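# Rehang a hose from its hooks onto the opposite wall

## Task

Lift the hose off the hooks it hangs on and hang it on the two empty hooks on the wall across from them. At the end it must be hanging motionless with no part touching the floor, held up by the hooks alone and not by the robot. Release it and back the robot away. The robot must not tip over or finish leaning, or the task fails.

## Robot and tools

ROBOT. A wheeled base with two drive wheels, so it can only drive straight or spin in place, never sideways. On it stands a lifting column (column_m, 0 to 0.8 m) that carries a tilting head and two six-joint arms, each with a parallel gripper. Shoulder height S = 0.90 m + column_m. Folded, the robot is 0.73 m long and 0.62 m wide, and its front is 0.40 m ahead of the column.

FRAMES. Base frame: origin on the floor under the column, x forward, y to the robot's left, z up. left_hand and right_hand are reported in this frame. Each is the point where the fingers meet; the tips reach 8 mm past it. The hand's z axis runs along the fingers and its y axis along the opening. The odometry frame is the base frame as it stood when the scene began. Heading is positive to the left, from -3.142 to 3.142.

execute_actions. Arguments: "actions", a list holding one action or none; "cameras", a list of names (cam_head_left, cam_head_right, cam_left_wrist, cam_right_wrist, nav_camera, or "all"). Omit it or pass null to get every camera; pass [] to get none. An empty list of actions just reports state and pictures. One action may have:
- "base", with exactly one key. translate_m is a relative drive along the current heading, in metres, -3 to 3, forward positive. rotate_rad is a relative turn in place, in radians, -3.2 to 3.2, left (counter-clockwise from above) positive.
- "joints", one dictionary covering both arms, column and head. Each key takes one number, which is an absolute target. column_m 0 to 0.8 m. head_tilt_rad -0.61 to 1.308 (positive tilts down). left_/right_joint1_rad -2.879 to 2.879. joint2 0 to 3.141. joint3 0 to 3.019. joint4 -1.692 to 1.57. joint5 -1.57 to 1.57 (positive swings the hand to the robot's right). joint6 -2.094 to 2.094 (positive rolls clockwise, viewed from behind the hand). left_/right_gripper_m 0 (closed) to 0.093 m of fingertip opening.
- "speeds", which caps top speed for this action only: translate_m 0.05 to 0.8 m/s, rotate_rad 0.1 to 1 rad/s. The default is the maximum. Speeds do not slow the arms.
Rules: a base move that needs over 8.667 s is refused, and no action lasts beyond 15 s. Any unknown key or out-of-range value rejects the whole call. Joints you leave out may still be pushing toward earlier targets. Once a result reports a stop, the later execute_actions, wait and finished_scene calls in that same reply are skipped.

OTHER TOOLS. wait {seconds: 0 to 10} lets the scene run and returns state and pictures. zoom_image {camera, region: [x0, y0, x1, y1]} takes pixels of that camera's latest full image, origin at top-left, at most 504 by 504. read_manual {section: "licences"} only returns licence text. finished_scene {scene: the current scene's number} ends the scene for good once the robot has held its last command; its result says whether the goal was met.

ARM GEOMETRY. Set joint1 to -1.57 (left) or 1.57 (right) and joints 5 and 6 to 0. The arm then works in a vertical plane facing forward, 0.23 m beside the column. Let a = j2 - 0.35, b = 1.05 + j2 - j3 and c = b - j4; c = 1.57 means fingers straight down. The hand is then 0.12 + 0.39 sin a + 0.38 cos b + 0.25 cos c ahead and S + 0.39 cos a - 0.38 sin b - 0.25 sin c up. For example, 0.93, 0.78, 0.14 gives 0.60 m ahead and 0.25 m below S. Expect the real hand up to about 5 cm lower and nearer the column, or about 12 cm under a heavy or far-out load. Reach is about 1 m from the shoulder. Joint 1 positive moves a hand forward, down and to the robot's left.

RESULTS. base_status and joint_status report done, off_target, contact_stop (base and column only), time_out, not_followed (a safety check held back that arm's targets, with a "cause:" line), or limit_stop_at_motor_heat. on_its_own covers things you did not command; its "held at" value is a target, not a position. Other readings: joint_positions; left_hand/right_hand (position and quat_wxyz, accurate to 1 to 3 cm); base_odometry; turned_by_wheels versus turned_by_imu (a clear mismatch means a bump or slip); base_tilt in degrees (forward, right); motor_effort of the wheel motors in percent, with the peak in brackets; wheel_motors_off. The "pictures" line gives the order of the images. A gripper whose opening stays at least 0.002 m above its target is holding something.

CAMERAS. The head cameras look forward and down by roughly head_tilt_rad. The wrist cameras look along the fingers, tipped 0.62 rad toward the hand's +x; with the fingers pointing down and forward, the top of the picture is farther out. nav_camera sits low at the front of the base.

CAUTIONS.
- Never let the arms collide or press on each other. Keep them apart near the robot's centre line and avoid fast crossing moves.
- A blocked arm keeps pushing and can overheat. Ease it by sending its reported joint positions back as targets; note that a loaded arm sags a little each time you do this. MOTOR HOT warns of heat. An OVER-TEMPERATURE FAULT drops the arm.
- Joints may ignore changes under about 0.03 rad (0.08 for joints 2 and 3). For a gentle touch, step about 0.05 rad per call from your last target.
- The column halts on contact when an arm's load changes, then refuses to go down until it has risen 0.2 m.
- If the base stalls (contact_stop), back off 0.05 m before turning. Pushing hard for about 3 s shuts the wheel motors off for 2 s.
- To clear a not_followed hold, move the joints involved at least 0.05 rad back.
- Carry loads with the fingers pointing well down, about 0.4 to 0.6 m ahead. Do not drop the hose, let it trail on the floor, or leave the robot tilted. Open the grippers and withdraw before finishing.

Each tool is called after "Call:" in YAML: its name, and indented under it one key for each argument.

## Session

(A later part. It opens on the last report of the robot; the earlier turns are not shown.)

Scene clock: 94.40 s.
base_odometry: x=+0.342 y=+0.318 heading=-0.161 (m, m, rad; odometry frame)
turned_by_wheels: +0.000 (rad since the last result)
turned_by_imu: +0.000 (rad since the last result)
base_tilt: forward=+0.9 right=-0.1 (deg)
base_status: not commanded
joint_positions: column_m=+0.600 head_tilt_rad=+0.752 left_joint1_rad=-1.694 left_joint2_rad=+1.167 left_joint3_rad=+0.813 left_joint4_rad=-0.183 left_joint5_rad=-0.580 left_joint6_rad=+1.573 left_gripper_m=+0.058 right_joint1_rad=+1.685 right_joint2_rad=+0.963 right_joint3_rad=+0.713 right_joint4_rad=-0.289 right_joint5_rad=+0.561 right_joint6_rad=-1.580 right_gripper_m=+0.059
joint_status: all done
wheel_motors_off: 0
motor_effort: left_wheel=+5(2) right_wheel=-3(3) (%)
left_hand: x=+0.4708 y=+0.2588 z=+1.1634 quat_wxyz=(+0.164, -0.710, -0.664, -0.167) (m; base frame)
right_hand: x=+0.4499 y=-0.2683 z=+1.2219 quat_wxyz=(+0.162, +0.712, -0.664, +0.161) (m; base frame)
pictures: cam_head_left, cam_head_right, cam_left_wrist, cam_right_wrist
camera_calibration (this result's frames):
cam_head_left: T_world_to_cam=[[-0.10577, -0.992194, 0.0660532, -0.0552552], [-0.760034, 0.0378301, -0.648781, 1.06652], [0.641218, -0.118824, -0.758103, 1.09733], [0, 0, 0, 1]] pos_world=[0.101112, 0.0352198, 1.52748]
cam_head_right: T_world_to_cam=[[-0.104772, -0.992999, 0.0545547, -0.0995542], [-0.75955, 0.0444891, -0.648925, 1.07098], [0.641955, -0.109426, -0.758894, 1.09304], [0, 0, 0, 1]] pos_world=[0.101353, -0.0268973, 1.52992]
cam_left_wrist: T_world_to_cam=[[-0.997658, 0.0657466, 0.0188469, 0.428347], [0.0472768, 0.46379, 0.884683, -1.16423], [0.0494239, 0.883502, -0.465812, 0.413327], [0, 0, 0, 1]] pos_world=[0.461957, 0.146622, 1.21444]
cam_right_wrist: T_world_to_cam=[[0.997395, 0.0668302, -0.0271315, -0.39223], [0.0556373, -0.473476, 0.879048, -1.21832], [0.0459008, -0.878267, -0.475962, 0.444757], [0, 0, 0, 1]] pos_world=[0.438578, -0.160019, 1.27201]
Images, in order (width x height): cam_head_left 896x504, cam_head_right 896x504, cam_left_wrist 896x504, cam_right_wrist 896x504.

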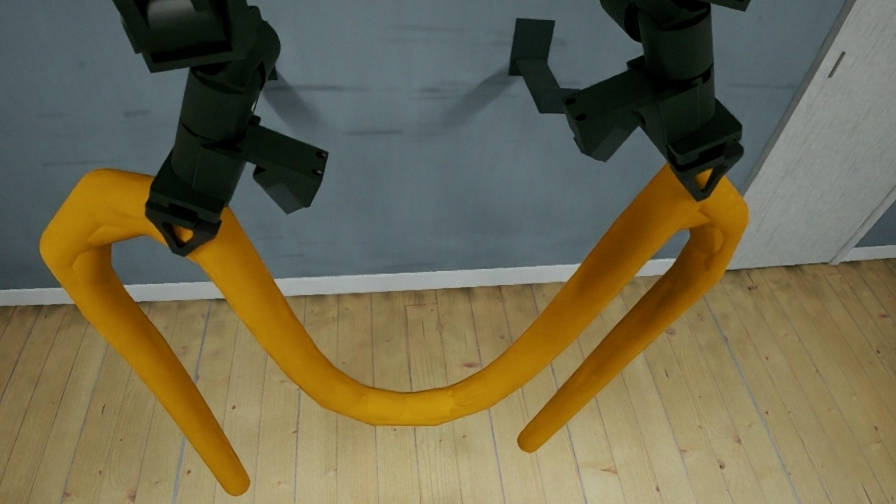

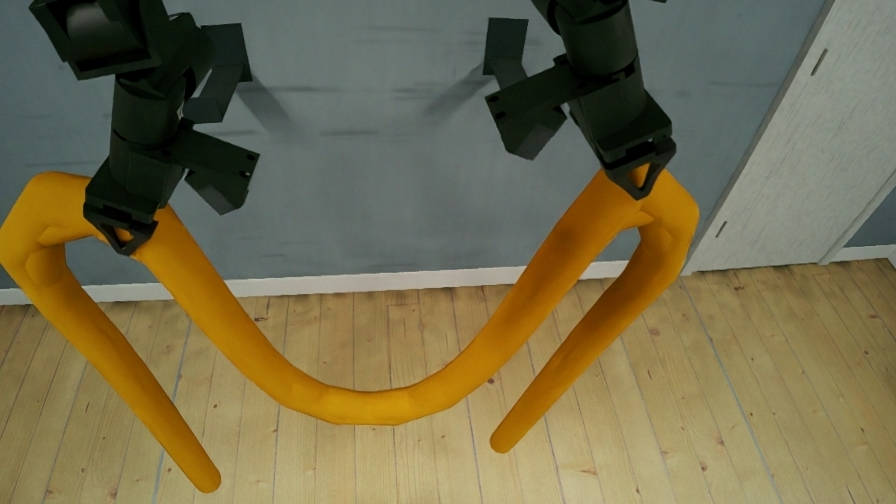

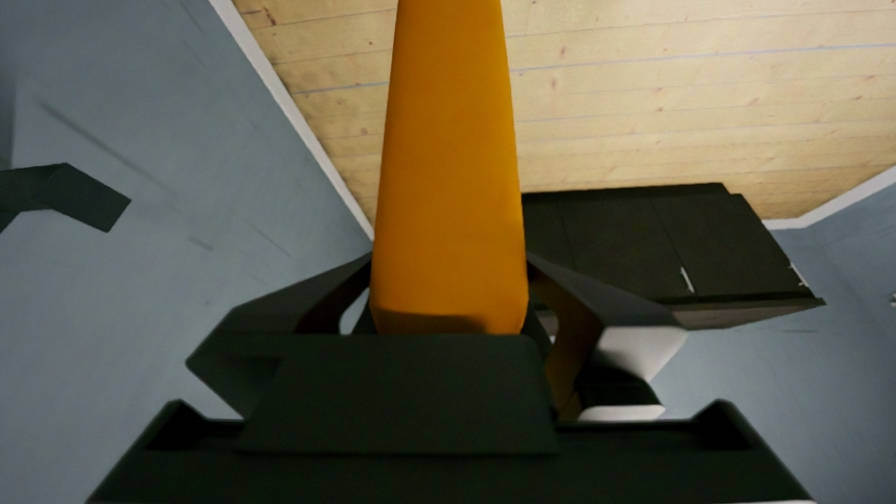

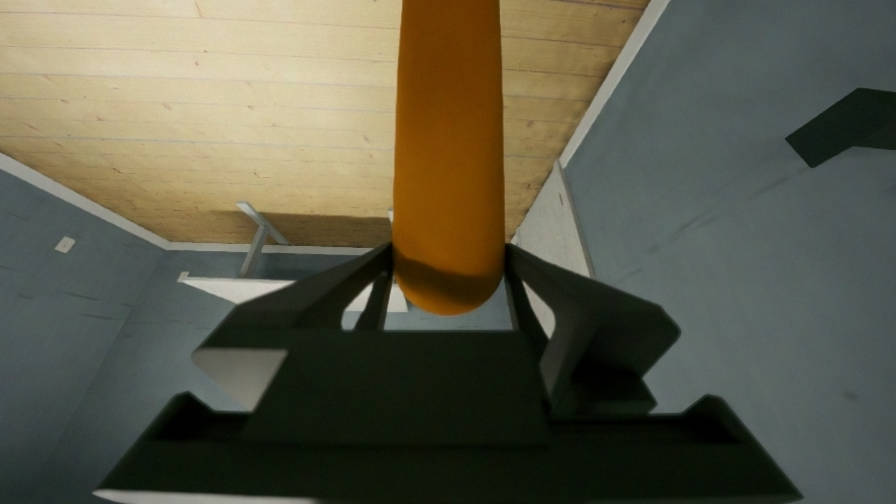

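Call:
execute_actions:
  actions:
    - {"joints":{"right_joint5_rad":0.45,"right_joint1_rad":1.58,"left_joint1_rad":-1.63}}
  cameras: []

Call:
execute_actions:
  actions:
    - {"joints":{"right_joint1_rad":1.51},"base":{"translate_m":0.25},"speeds":{"translate_m":0.1}}
  cameras: ["cam_head_left","cam_head_right","cam_right_wrist","cam_left_wrist"]

Scene clock: 97.40 s.
base_odometry: x=+0.342 y=+0.318 heading=-0.161 (m, m, rad; odometry frame)
turned_by_wheels: +0.000 (rad since the last result)
turned_by_imu: +0.001 (rad since the last result)
base_tilt: forward=+0.9 right=-0.1 (deg)
base_status: not commanded
joint_positions: column_m=+0.600 head_tilt_rad=+0.752 left_joint1_rad=-1.633 left_joint2_rad=+1.167 left_joint3_rad=+0.813 left_joint4_rad=-0.183 left_joint5_rad=-0.576 left_joint6_rad=+1.573 left_gripper_m=+0.058 right_joint1_rad=+1.587 right_joint2_rad=+0.963 right_joint3_rad=+0.713 right_joint4_rad=-0.289 right_joint5_rad=+0.434 right_joint6_rad=-1.580 right_gripper_m=+0.059
joint_status: all done
wheel_motors_off: 0
motor_effort: left_wheel=+5(5) right_wheel=-3(2) (%)
left_hand: x=+0.4693 y=+0.2881 z=+1.1656 quat_wxyz=(+0.184, -0.696, -0.670, -0.181) (m; base frame)
right_hand: x=+0.4464 y=-0.2908 z=+1.2173 quat_wxyz=(+0.153, +0.699, -0.684, +0.142) (m; base frame)
pictures: none
No camera images: the call's "cameras" was empty. Leave "cameras" out to get every camera's image.

Scene clock: 100.73 s.
base_odometry: x=+0.589 y=+0.278 heading=-0.161 (m, m, rad; odometry frame)
turned_by_wheels: -0.001 (rad since the last result)
turned_by_imu: +0.000 (rad since the last result)
base_tilt: forward=+1.0 right=-0.1 (deg)
base_status: done
joint_positions: column_m=+0.600 head_tilt_rad=+0.753 left_joint1_rad=-1.635 left_joint2_rad=+1.167 left_joint3_rad=+0.814 left_joint4_rad=-0.183 left_joint5_rad=-0.575 left_joint6_rad=+1.573 left_gripper_m=+0.058 right_joint1_rad=+1.522 right_joint2_rad=+0.963 right_joint3_rad=+0.713 right_joint4_rad=-0.289 right_joint5_rad=+0.431 right_joint6_rad=-1.579 right_gripper_m=+0.059
joint_status: all done
wheel_motors_off: 0
motor_effort: left_wheel=-1(53) right_wheel=+1(58) (%)
left_hand: x=+0.4698 y=+0.2869 z=+1.1652 quat_wxyz=(+0.183, -0.696, -0.670, -0.180) (m; base frame)
right_hand: x=+0.4437 y=-0.3182 z=+1.2214 quat_wxyz=(+0.174, +0.683, -0.692, +0.158) (m; base frame)
pictures: cam_head_left, cam_head_right, cam_left_wrist, cam_right_wrist
camera_calibration (this result's frames):
cam_head_left: T_world_to_cam=[[-0.105722, -0.992194, 0.0661302, -0.0553799], [-0.760507, 0.0378301, -0.648227, 1.06566], [0.640666, -0.118824, -0.75857, 1.0981], [0, 0, 0, 1]] pos_world=[0.10107, 0.0352198, 1.52744]
cam_head_right: T_world_to_cam=[[-0.104732, -0.992999, 0.054631, -0.0996772], [-0.760023, 0.0444891, -0.648372, 1.07013], [0.641402, -0.109426, -0.759361, 1.09381], [0, 0, 0, 1]] pos_world=[0.101313, -0.0268973, 1.52988]
cam_left_wrist: T_world_to_cam=[[-0.999158, 0.0352111, 0.0210397, 0.43235], [0.0339896, 0.423606, 0.905209, -1.18499], [0.0229609, 0.905162, -0.424446, 0.34747], [0, 0, 0, 1]] pos_world=[0.464285, 0.172227, 1.21105]
cam_right_wrist: T_world_to_cam=[[0.9994, -0.0176022, -0.0298175, -0.407213], [0.0181858, -0.46597, 0.884613, -1.22899], [-0.0294652, -0.884625, -0.465371, 0.419411], [0, 0, 0, 1]] pos_world=[0.441678, -0.20882, 1.27022]
Images, in order (width x height): cam_head_left 896x504, cam_head_right 896x504, cam_left_wrist 896x504, cam_right_wrist 896x504.

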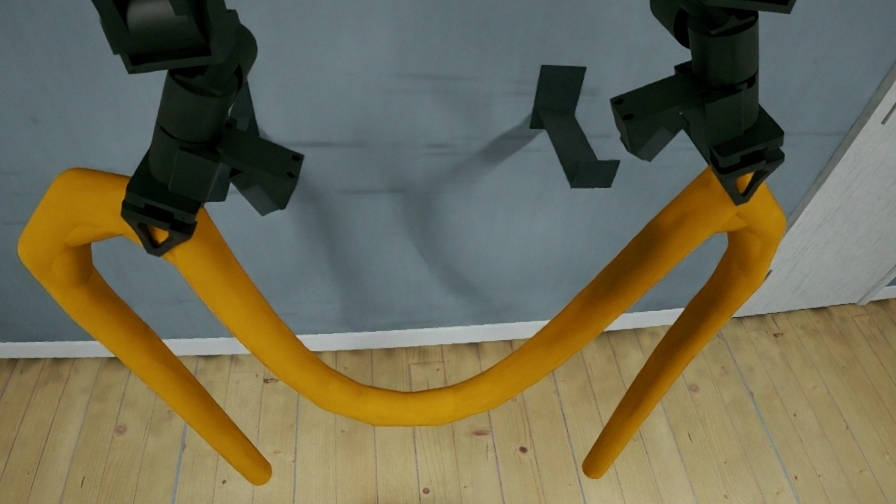

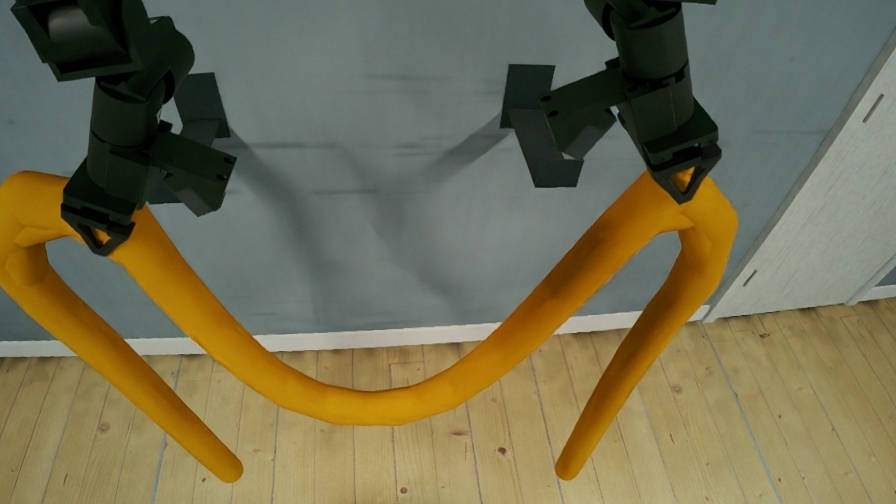

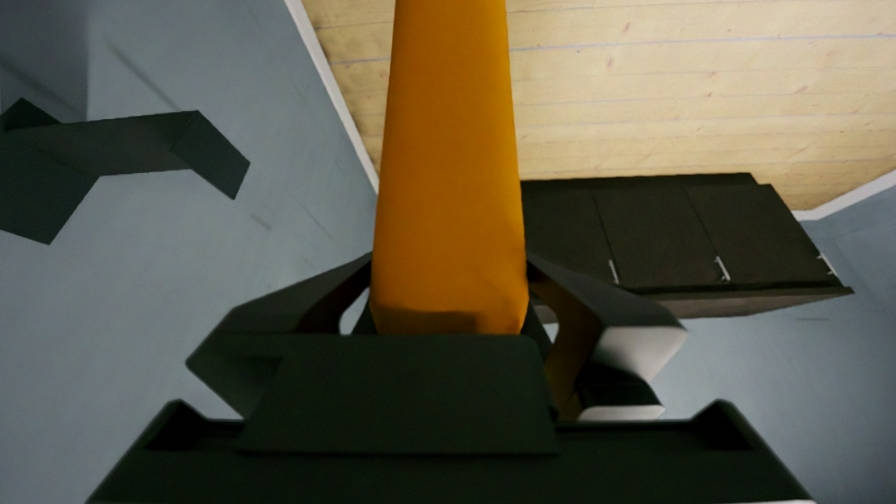

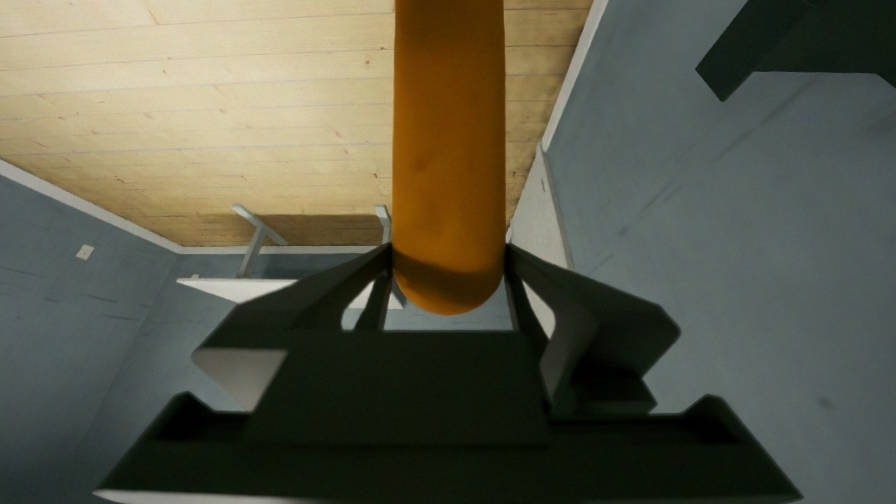

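Call:
execute_actions:
  actions:
    - {"joints":{"right_joint1_rad":1.43,"head_tilt_rad":0.85},"base":{"translate_m":0.14},"speeds":{"translate_m":0.08}}
  cameras: ["cam_head_left","cam_head_right","cam_right_wrist","cam_left_wrist"]

Scene clock: 104.47 s.
base_odometry: x=+0.727 y=+0.255 heading=-0.162 (m, m, rad; odometry frame)
turned_by_wheels: +0.000 (rad since the last result)
turned_by_imu: +0.001 (rad since the last result)
base_tilt: forward=+0.9 right=-0.2 (deg)
base_status: done
joint_positions: column_m=+0.600 head_tilt_rad=+0.851 left_joint1_rad=-1.636 left_joint2_rad=+1.167 left_joint3_rad=+0.814 left_joint4_rad=-0.184 left_joint5_rad=-0.575 left_joint6_rad=+1.573 left_gripper_m=+0.058 right_joint1_rad=+1.445 right_joint2_rad=+0.963 right_joint3_rad=+0.712 right_joint4_rad=-0.289 right_joint5_rad=+0.429 right_joint6_rad=-1.579 right_gripper_m=+0.059
joint_status: all done
wheel_motors_off: 0
motor_effort: left_wheel=-2(30) right_wheel=+1(35) (%)
left_hand: x=+0.4696 y=+0.2867 z=+1.1652 quat_wxyz=(+0.183, -0.696, -0.670, -0.180) (m; base frame)
right_hand: x=+0.4390 y=-0.3504 z=+1.2285 quat_wxyz=(+0.199, +0.664, -0.699, +0.176) (m; base frame)
pictures: cam_head_left, cam_head_right, cam_left_wrist, cam_right_wrist
camera_calibration (this result's frames):
cam_head_left: T_world_to_cam=[[-0.0987082, -0.992194, 0.0762038, -0.071706], [-0.820552, 0.0378301, -0.570318, 0.945109], [0.562984, -0.118824, -0.817881, 1.19605], [0, 0, 0, 1]] pos_world=[0.0950779, 0.0352198, 1.5227]
cam_head_right: T_world_to_cam=[[-0.0988538, -0.992999, 0.064663, -0.115881], [-0.820085, 0.0444891, -0.570509, 0.949652], [0.563638, -0.109426, -0.818742, 1.19186], [0, 0, 0, 1]] pos_world=[0.0955595, -0.0268973, 1.52511]
cam_left_wrist: T_world_to_cam=[[-0.999134, 0.0354508, 0.0217896, 0.431248], [0.0347776, 0.423875, 0.905053, -1.18515], [0.0228488, 0.905027, -0.424741, 0.348063], [0, 0, 0, 1]] pos_world=[0.464138, 0.172062, 1.21107]
cam_right_wrist: T_world_to_cam=[[0.997919, -0.0580598, -0.0280389, -0.418622], [0.00190784, -0.408094, 0.912938, -1.2575], [-0.0644475, -0.911092, -0.407134, 0.32868], [0, 0, 0, 1]] pos_world=[0.441333, -0.238025, 1.2701]
Images, in order (width x height): cam_head_left 896x504, cam_head_right 896x504, cam_left_wrist 896x504, cam_right_wrist 896x504.

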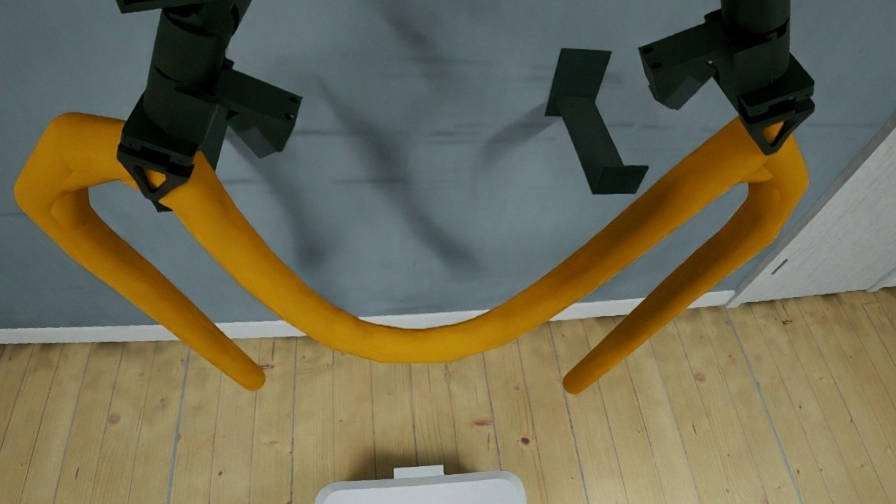

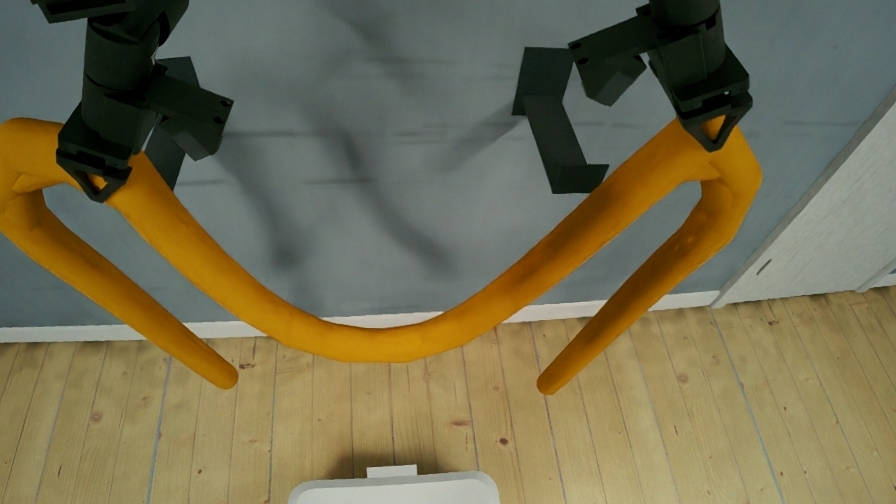

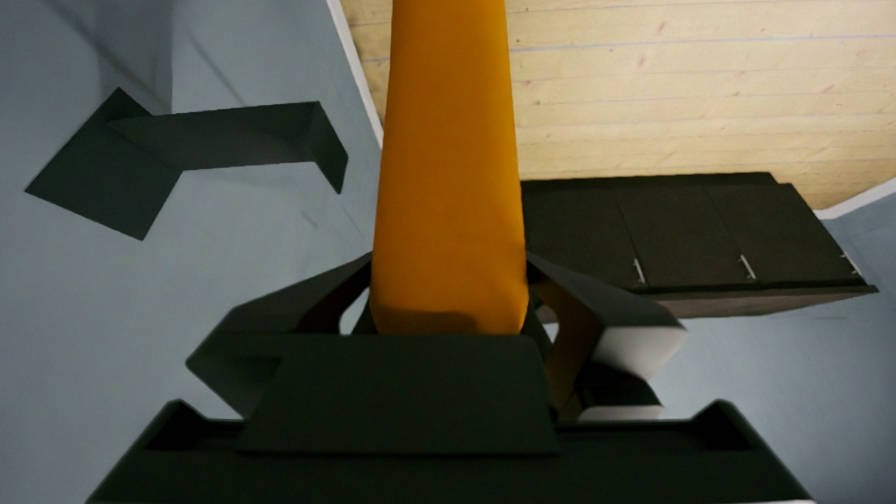

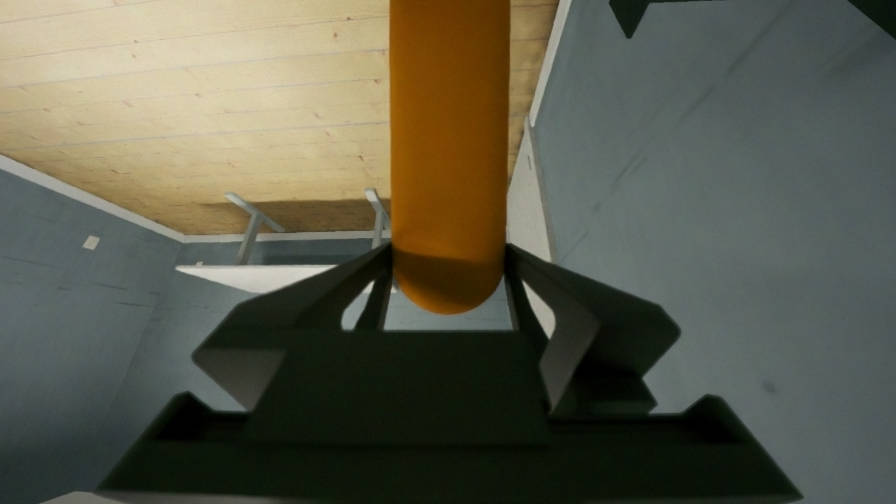

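Call:
execute_actions:
  actions:
    - {"base":{"translate_m":0.2},"speeds":{"translate_m":0.07}}
  cameras: ["cam_head_left","cam_head_right","cam_right_wrist","cam_left_wrist"]

Scene clock: 109.90 s.
base_odometry: x=+0.925 y=+0.223 heading=-0.162 (m, m, rad; odometry frame)
turned_by_wheels: +0.000 (rad since the last result)
turned_by_imu: +0.001 (rad since the last result)
base_tilt: forward=+0.9 right=-0.1 (deg)
base_status: done
joint_positions: column_m=+0.600 head_tilt_rad=+0.852 left_joint1_rad=-1.636 left_joint2_rad=+1.172 left_joint3_rad=+0.814 left_joint4_rad=-0.189 left_joint5_rad=-0.573 left_joint6_rad=+1.552 left_gripper_m=+0.058 right_joint1_rad=+1.445 right_joint2_rad=+0.963 right_joint3_rad=+0.711 right_joint4_rad=-0.289 right_joint5_rad=+0.429 right_joint6_rad=-1.579 right_gripper_m=+0.059
joint_status: not commanded
wheel_motors_off: 0
motor_effort: left_wheel=-1(30) right_wheel=+0(38) (%)
left_hand: x=+0.4667 y=+0.2865 z=+1.1634 quat_wxyz=(+0.184, -0.691, -0.676, -0.178) (m; base frame)
right_hand: x=+0.4386 y=-0.3504 z=+1.2284 quat_wxyz=(+0.200, +0.664, -0.699, +0.176) (m; base frame)
pictures: cam_head_left, cam_head_right, cam_left_wrist, cam_right_wrist
camera_calibration (this result's frames):
cam_head_left: T_world_to_cam=[[-0.0986577, -0.992194, 0.0762693, -0.0718123], [-0.82093, 0.0378301, -0.569774, 0.944265], [0.562441, -0.118824, -0.818255, 1.19667], [0, 0, 0, 1]] pos_world=[0.095036, 0.0352198, 1.52267]
cam_head_right: T_world_to_cam=[[-0.0988109, -0.992999, 0.0647286, -0.115987], [-0.820463, 0.0444891, -0.569965, 0.948808], [0.563095, -0.109426, -0.819115, 1.19248], [0, 0, 0, 1]] pos_world=[0.0955192, -0.0268973, 1.52508]
cam_left_wrist: T_world_to_cam=[[-0.999615, 0.0177918, 0.0213086, 0.434251], [0.0268558, 0.425525, 0.904548, -1.17949], [0.00702615, 0.904772, -0.425839, 0.356297], [0, 0, 0, 1]] pos_world=[0.463256, 0.17181, 1.20938]
cam_right_wrist: T_world_to_cam=[[0.997893, -0.0581414, -0.028797, -0.417254], [0.00256491, -0.408138, 0.912917, -1.2577], [-0.0648314, -0.911067, -0.407129, 0.328809], [0, 0, 0, 1]] pos_world=[0.440918, -0.238007, 1.27002]
Images, in order (width x height): cam_head_left 896x504, cam_head_right 896x504, cam_left_wrist 896x504, cam_right_wrist 896x504.

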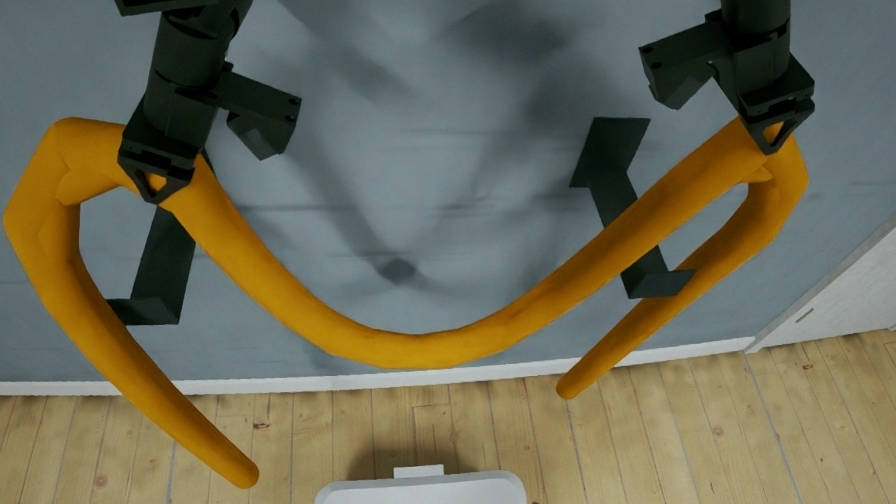

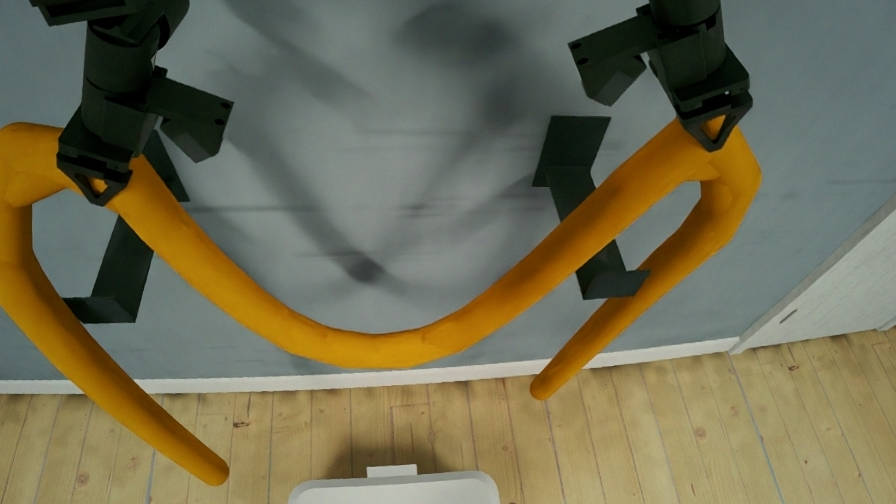

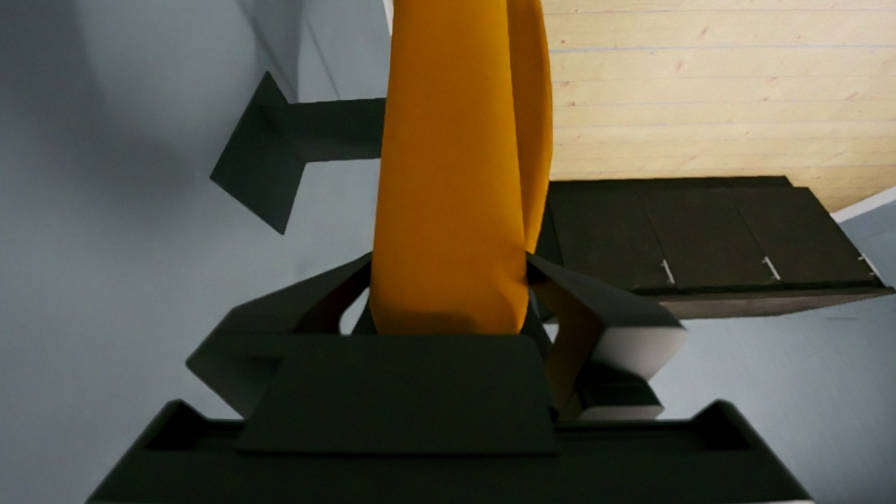

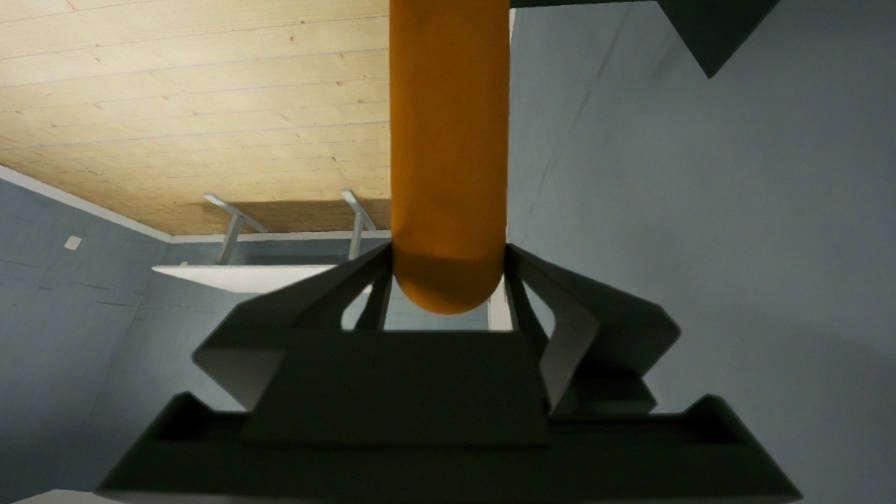

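Call:
execute_actions:
  actions:
    - {"joints":{"left_joint1_rad":-1.52}}
  cameras: ["cam_head_left","cam_left_wrist"]

Scene clock: 111.47 s.
base_odometry: x=+0.925 y=+0.223 heading=-0.162 (m, m, rad; odometry frame)
turned_by_wheels: +0.000 (rad since the last result)
turned_by_imu: +0.000 (rad since the last result)
base_tilt: forward=+0.9 right=-0.1 (deg)
base_status: not commanded
joint_positions: column_m=+0.600 head_tilt_rad=+0.852 left_joint1_rad=-1.531 left_joint2_rad=+1.172 left_joint3_rad=+0.814 left_joint4_rad=-0.189 left_joint5_rad=-0.569 left_joint6_rad=+1.561 left_gripper_m=+0.058 right_joint1_rad=+1.445 right_joint2_rad=+0.963 right_joint3_rad=+0.711 right_joint4_rad=-0.289 right_joint5_rad=+0.428 right_joint6_rad=-1.579 right_gripper_m=+0.059
joint_status: all done
wheel_motors_off: 0
motor_effort: left_wheel=-3(2) right_wheel=+1(1) (%)
left_hand: x=+0.4622 y=+0.3361 z=+1.1708 quat_wxyz=(+0.219, -0.667, -0.683, -0.201) (m; base frame)
right_hand: x=+0.4386 y=-0.3502 z=+1.2283 quat_wxyz=(+0.199, +0.664, -0.699, +0.176) (m; base frame)
pictures: cam_head_left, cam_left_wrist
camera_calibration (this result's frames):
cam_head_left: T_world_to_cam=[[-0.0986577, -0.992194, 0.0762693, -0.0718123], [-0.82093, 0.0378301, -0.569774, 0.944265], [0.562441, -0.118824, -0.818255, 1.19667], [0, 0, 0, 1]] pos_world=[0.095036, 0.0352198, 1.52267]
cam_left_wrist: T_world_to_cam=[[-0.999254, -0.0289704, 0.0255235, 0.439317], [0.0138811, 0.3473, 0.937651, -1.21367], [-0.0360285, 0.937306, -0.346639, 0.230785], [0, 0, 0, 1]] pos_world=[0.464152, 0.217918, 1.20678]
Images, in order (width x height): cam_head_left 896x504, cam_left_wrist 896x504.

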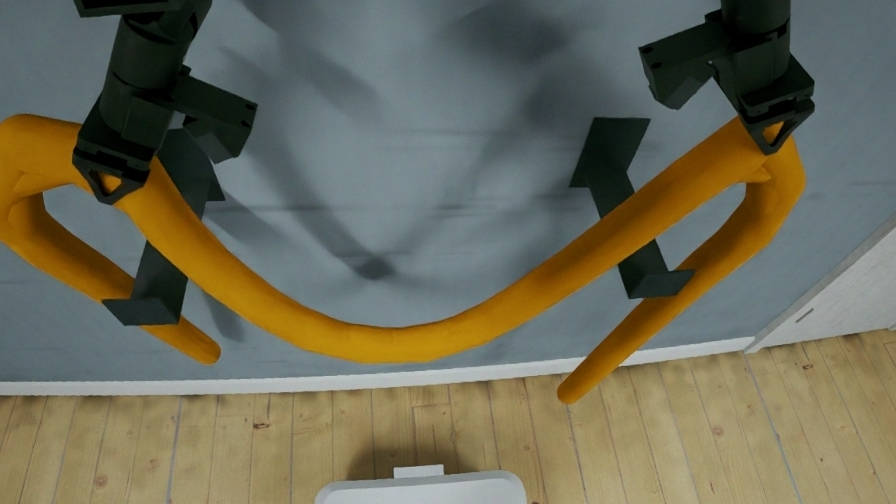

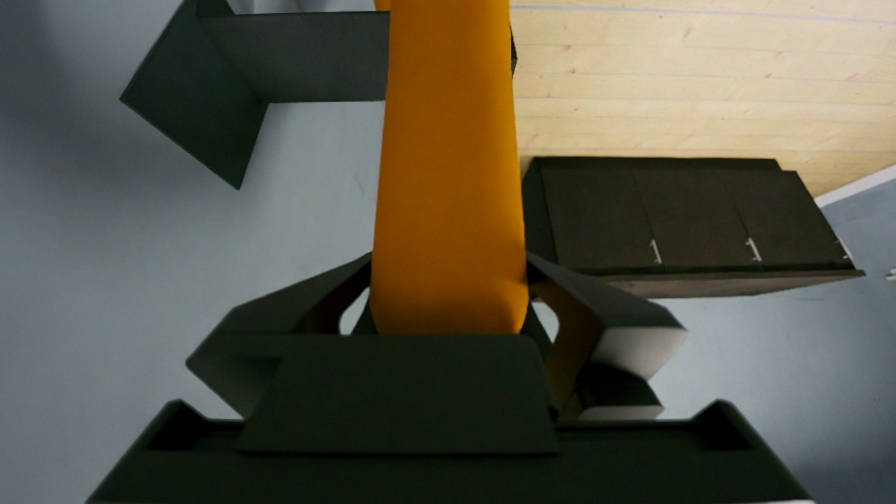

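Call:
execute_actions:
  actions:
    - {"base":{"translate_m":0.04},"speeds":{"translate_m":0.06}}
  cameras: []

Call:
execute_actions:
  actions:
    - {"joints":{"left_joint1_rad":-1.65,"column_m":0.53}}
  cameras: ["cam_head_left","cam_head_right","cam_right_wrist","cam_left_wrist"]

Scene clock: 113.77 s.
base_odometry: x=+0.964 y=+0.217 heading=-0.163 (m, m, rad; odometry frame)
turned_by_wheels: +0.000 (rad since the last result)
turned_by_imu: +0.000 (rad since the last result)
base_tilt: forward=+1.0 right=-0.1 (deg)
base_status: done
joint_positions: column_m=+0.600 head_tilt_rad=+0.852 left_joint1_rad=-1.531 left_joint2_rad=+1.172 left_joint3_rad=+0.814 left_joint4_rad=-0.189 left_joint5_rad=-0.569 left_joint6_rad=+1.562 left_gripper_m=+0.058 right_joint1_rad=+1.445 right_joint2_rad=+0.963 right_joint3_rad=+0.711 right_joint4_rad=-0.289 right_joint5_rad=+0.428 right_joint6_rad=-1.579 right_gripper_m=+0.059
joint_status: not commanded
wheel_motors_off: 0
motor_effort: left_wheel=-1(31) right_wheel=+0(36) (%)
left_hand: x=+0.4627 y=+0.3361 z=+1.1708 quat_wxyz=(+0.219, -0.668, -0.683, -0.201) (m; base frame)
right_hand: x=+0.4386 y=-0.3502 z=+1.2283 quat_wxyz=(+0.199, +0.664, -0.699, +0.176) (m; base frame)
pictures: none
No camera images: the call's "cameras" was empty. Leave "cameras" out to get every camera's image.

Scene clock: 115.27 s.
base_odometry: x=+0.964 y=+0.217 heading=-0.163 (m, m, rad; odometry frame)
turned_by_wheels: +0.000 (rad since the last result)
turned_by_imu: +0.000 (rad since the last result)
base_tilt: forward=+0.8 right=-0.2 (deg)
base_status: not commanded
joint_positions: column_m=+0.530 head_tilt_rad=+0.852 left_joint1_rad=-1.657 left_joint2_rad=+1.172 left_joint3_rad=+0.814 left_joint4_rad=-0.189 left_joint5_rad=-0.579 left_joint6_rad=+1.562 left_gripper_m=+0.058 right_joint1_rad=+1.445 right_joint2_rad=+0.963 right_joint3_rad=+0.711 right_joint4_rad=-0.289 right_joint5_rad=+0.431 right_joint6_rad=-1.579 right_gripper_m=+0.059
joint_status: all done
wheel_motors_off: 0
motor_effort: left_wheel=-2(2) right_wheel=+1(2) (%)
left_hand: x=+0.4678 y=+0.2767 z=+1.0930 quat_wxyz=(+0.179, -0.699, -0.670, -0.174) (m; base frame)
right_hand: x=+0.4386 y=-0.3506 z=+1.1588 quat_wxyz=(+0.200, +0.663, -0.699, +0.176) (m; base frame)
pictures: cam_head_left, cam_head_right, cam_left_wrist, cam_right_wrist
camera_calibration (this result's frames):
cam_head_left: T_world_to_cam=[[-0.0986489, -0.992194, 0.0762807, -0.0665067], [-0.820996, 0.0378301, -0.569679, 0.904357], [0.562347, -0.118824, -0.818319, 1.13966], [0, 0, 0, 1]] pos_world=[0.0950288, 0.0352198, 1.45287]
cam_head_right: T_world_to_cam=[[-0.0988034, -0.992999, 0.0647399, -0.111487], [-0.820529, 0.0444891, -0.569871, 0.908887], [0.563001, -0.109426, -0.81918, 1.13542], [0, 0, 0, 1]] pos_world=[0.0955122, -0.0268973, 1.45528]
cam_left_wrist: T_world_to_cam=[[-0.998965, 0.0380155, 0.0249934, 0.427108], [0.0391054, 0.436721, 0.898747, -1.11424], [0.0232512, 0.898793, -0.437756, 0.342249], [0, 0, 0, 1]] pos_world=[0.462281, 0.162763, 1.14056]
cam_right_wrist: T_world_to_cam=[[0.997891, -0.0581633, -0.0288071, -0.419256], [0.00266419, -0.406748, 0.913537, -1.19447], [-0.0648516, -0.911687, -0.405735, 0.298419], [0, 0, 0, 1]] pos_world=[0.440907, -0.238168, 1.20019]
Images, in order (width x height): cam_head_left 896x504, cam_head_right 896x504, cam_left_wrist 896x504, cam_right_wrist 896x504.

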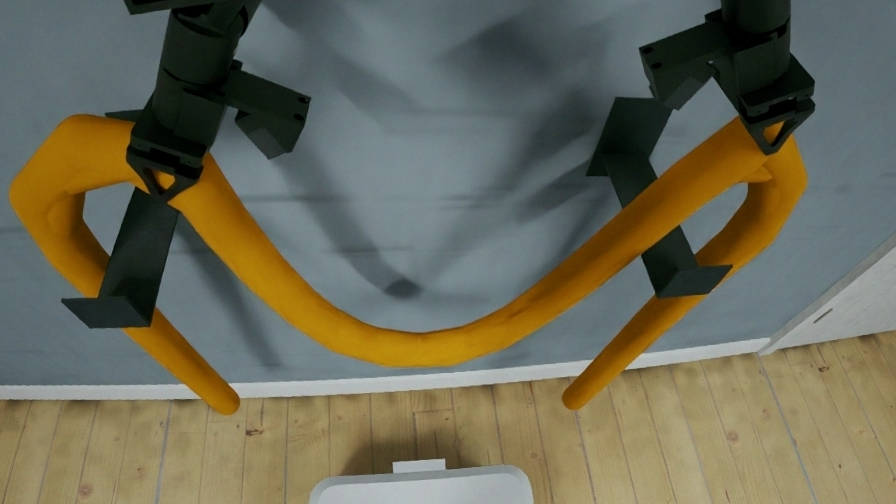

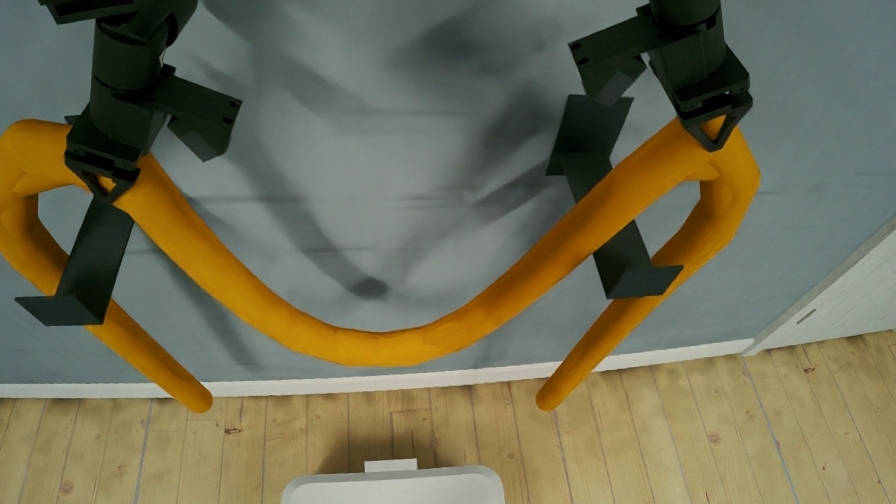

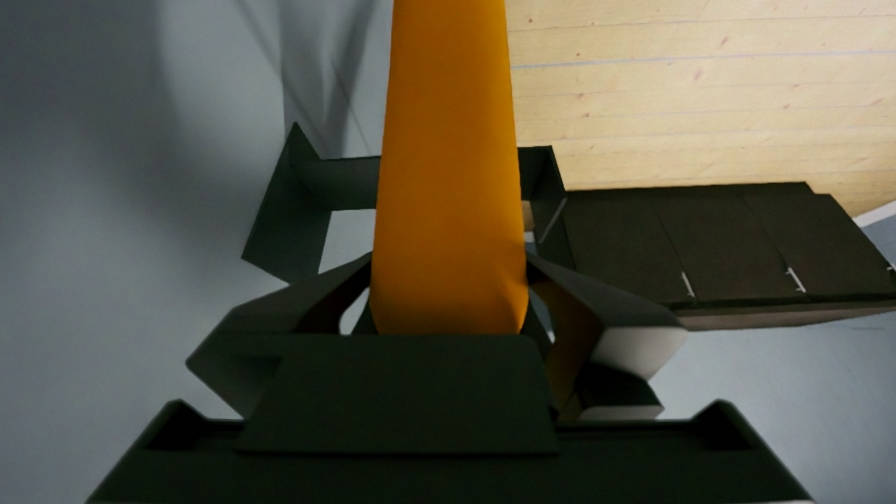

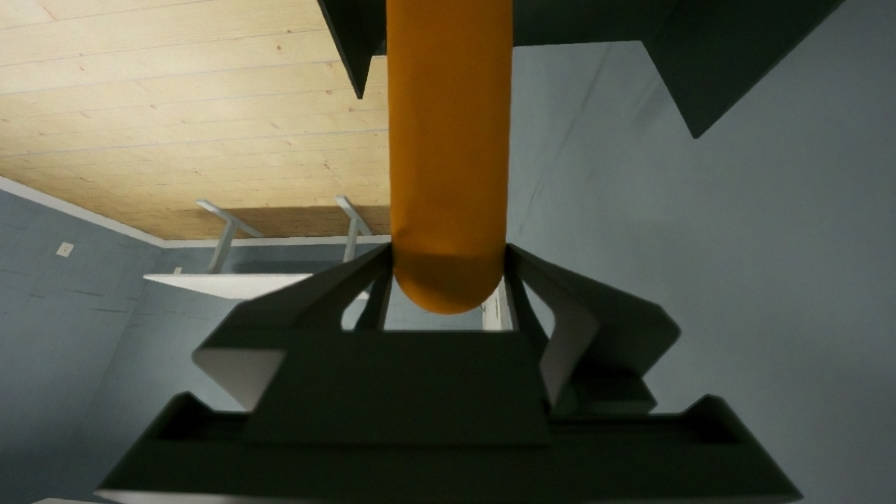

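Call:
execute_actions:
  actions:
    - {"joints":{"right_joint1_rad":1.51,"column_m":0.46}}
  cameras: ["cam_head_left","cam_right_wrist","cam_left_wrist"]

Scene clock: 117.57 s.
base_odometry: x=+0.964 y=+0.217 heading=-0.163 (m, m, rad; odometry frame)
turned_by_wheels: +0.000 (rad since the last result)
turned_by_imu: +0.000 (rad since the last result)
base_tilt: forward=+1.0 right=-0.2 (deg)
base_status: not commanded
joint_positions: column_m=+0.460 head_tilt_rad=+0.852 left_joint1_rad=-1.655 left_joint2_rad=+1.172 left_joint3_rad=+0.814 left_joint4_rad=-0.189 left_joint5_rad=-0.582 left_joint6_rad=+1.562 left_gripper_m=+0.058 right_joint1_rad=+1.518 right_joint2_rad=+0.963 right_joint3_rad=+0.711 right_joint4_rad=-0.289 right_joint5_rad=+0.433 right_joint6_rad=-1.579 right_gripper_m=+0.059
joint_status: all done
wheel_motors_off: 0
motor_effort: left_wheel=-2(0) right_wheel=+1(1) (%)
left_hand: x=+0.4678 y=+0.2780 z=+1.0233 quat_wxyz=(+0.181, -0.698, -0.670, -0.175) (m; base frame)
right_hand: x=+0.4426 y=-0.3199 z=+1.0819 quat_wxyz=(+0.176, +0.682, -0.692, +0.158) (m; base frame)
pictures: cam_head_left, cam_left_wrist, cam_right_wrist
camera_calibration (this result's frames):
cam_head_left: T_world_to_cam=[[-0.0986489, -0.992194, 0.0762806, -0.061167], [-0.820996, 0.0378301, -0.569679, 0.864479], [0.562347, -0.118824, -0.818319, 1.08238], [0, 0, 0, 1]] pos_world=[0.0950288, 0.0352198, 1.38287]
cam_left_wrist: T_world_to_cam=[[-0.999001, 0.0370123, 0.025037, 0.429023], [0.0386091, 0.43287, 0.900629, -1.05281], [0.0224966, 0.900696, -0.433867, 0.30639], [0, 0, 0, 1]] pos_world=[0.46235, 0.163885, 1.07038]
cam_right_wrist: T_world_to_cam=[[0.99932, -0.0194957, -0.0312976, -0.409296], [0.0187549, -0.462053, 0.886654, -1.10751], [-0.0317471, -0.886638, -0.461373, 0.348999], [0, 0, 0, 1]] pos_world=[0.440868, -0.210274, 1.13019]
Images, in order (width x height): cam_head_left 896x504, cam_left_wrist 896x504, cam_right_wrist 896x504.

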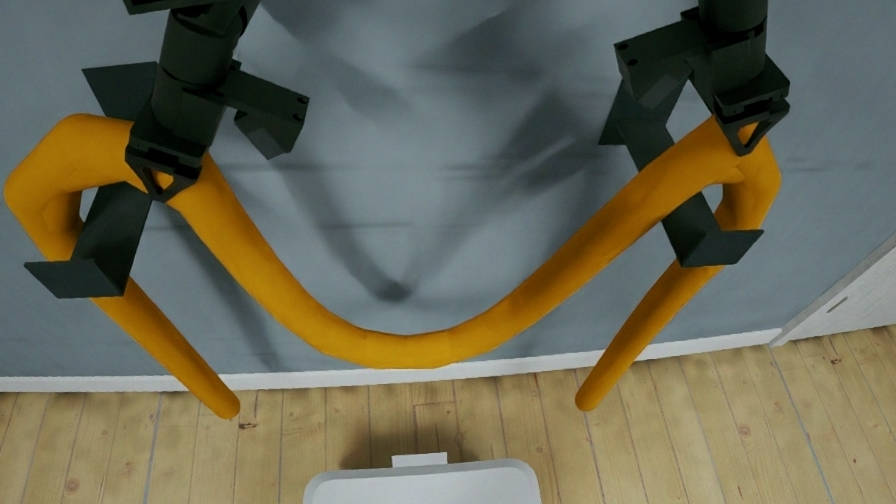

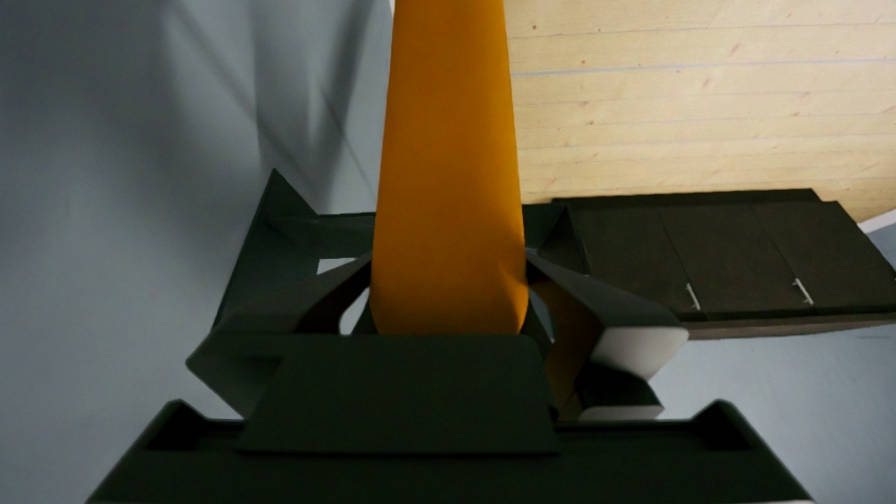

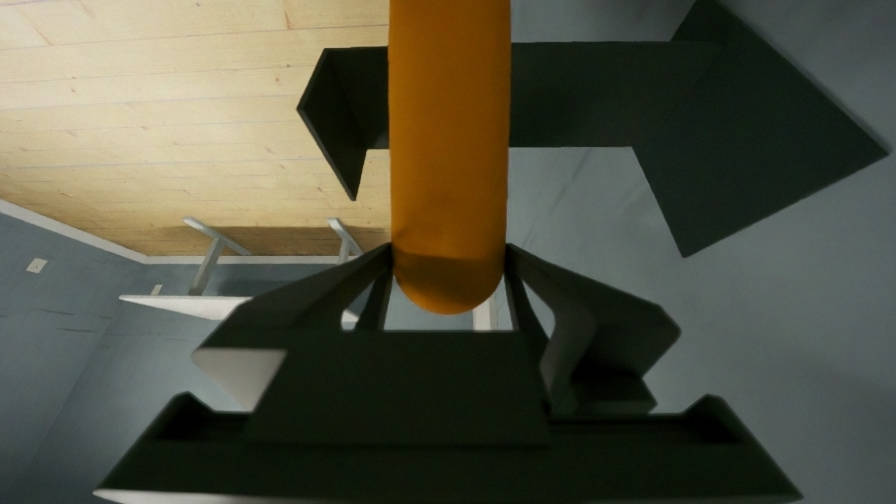

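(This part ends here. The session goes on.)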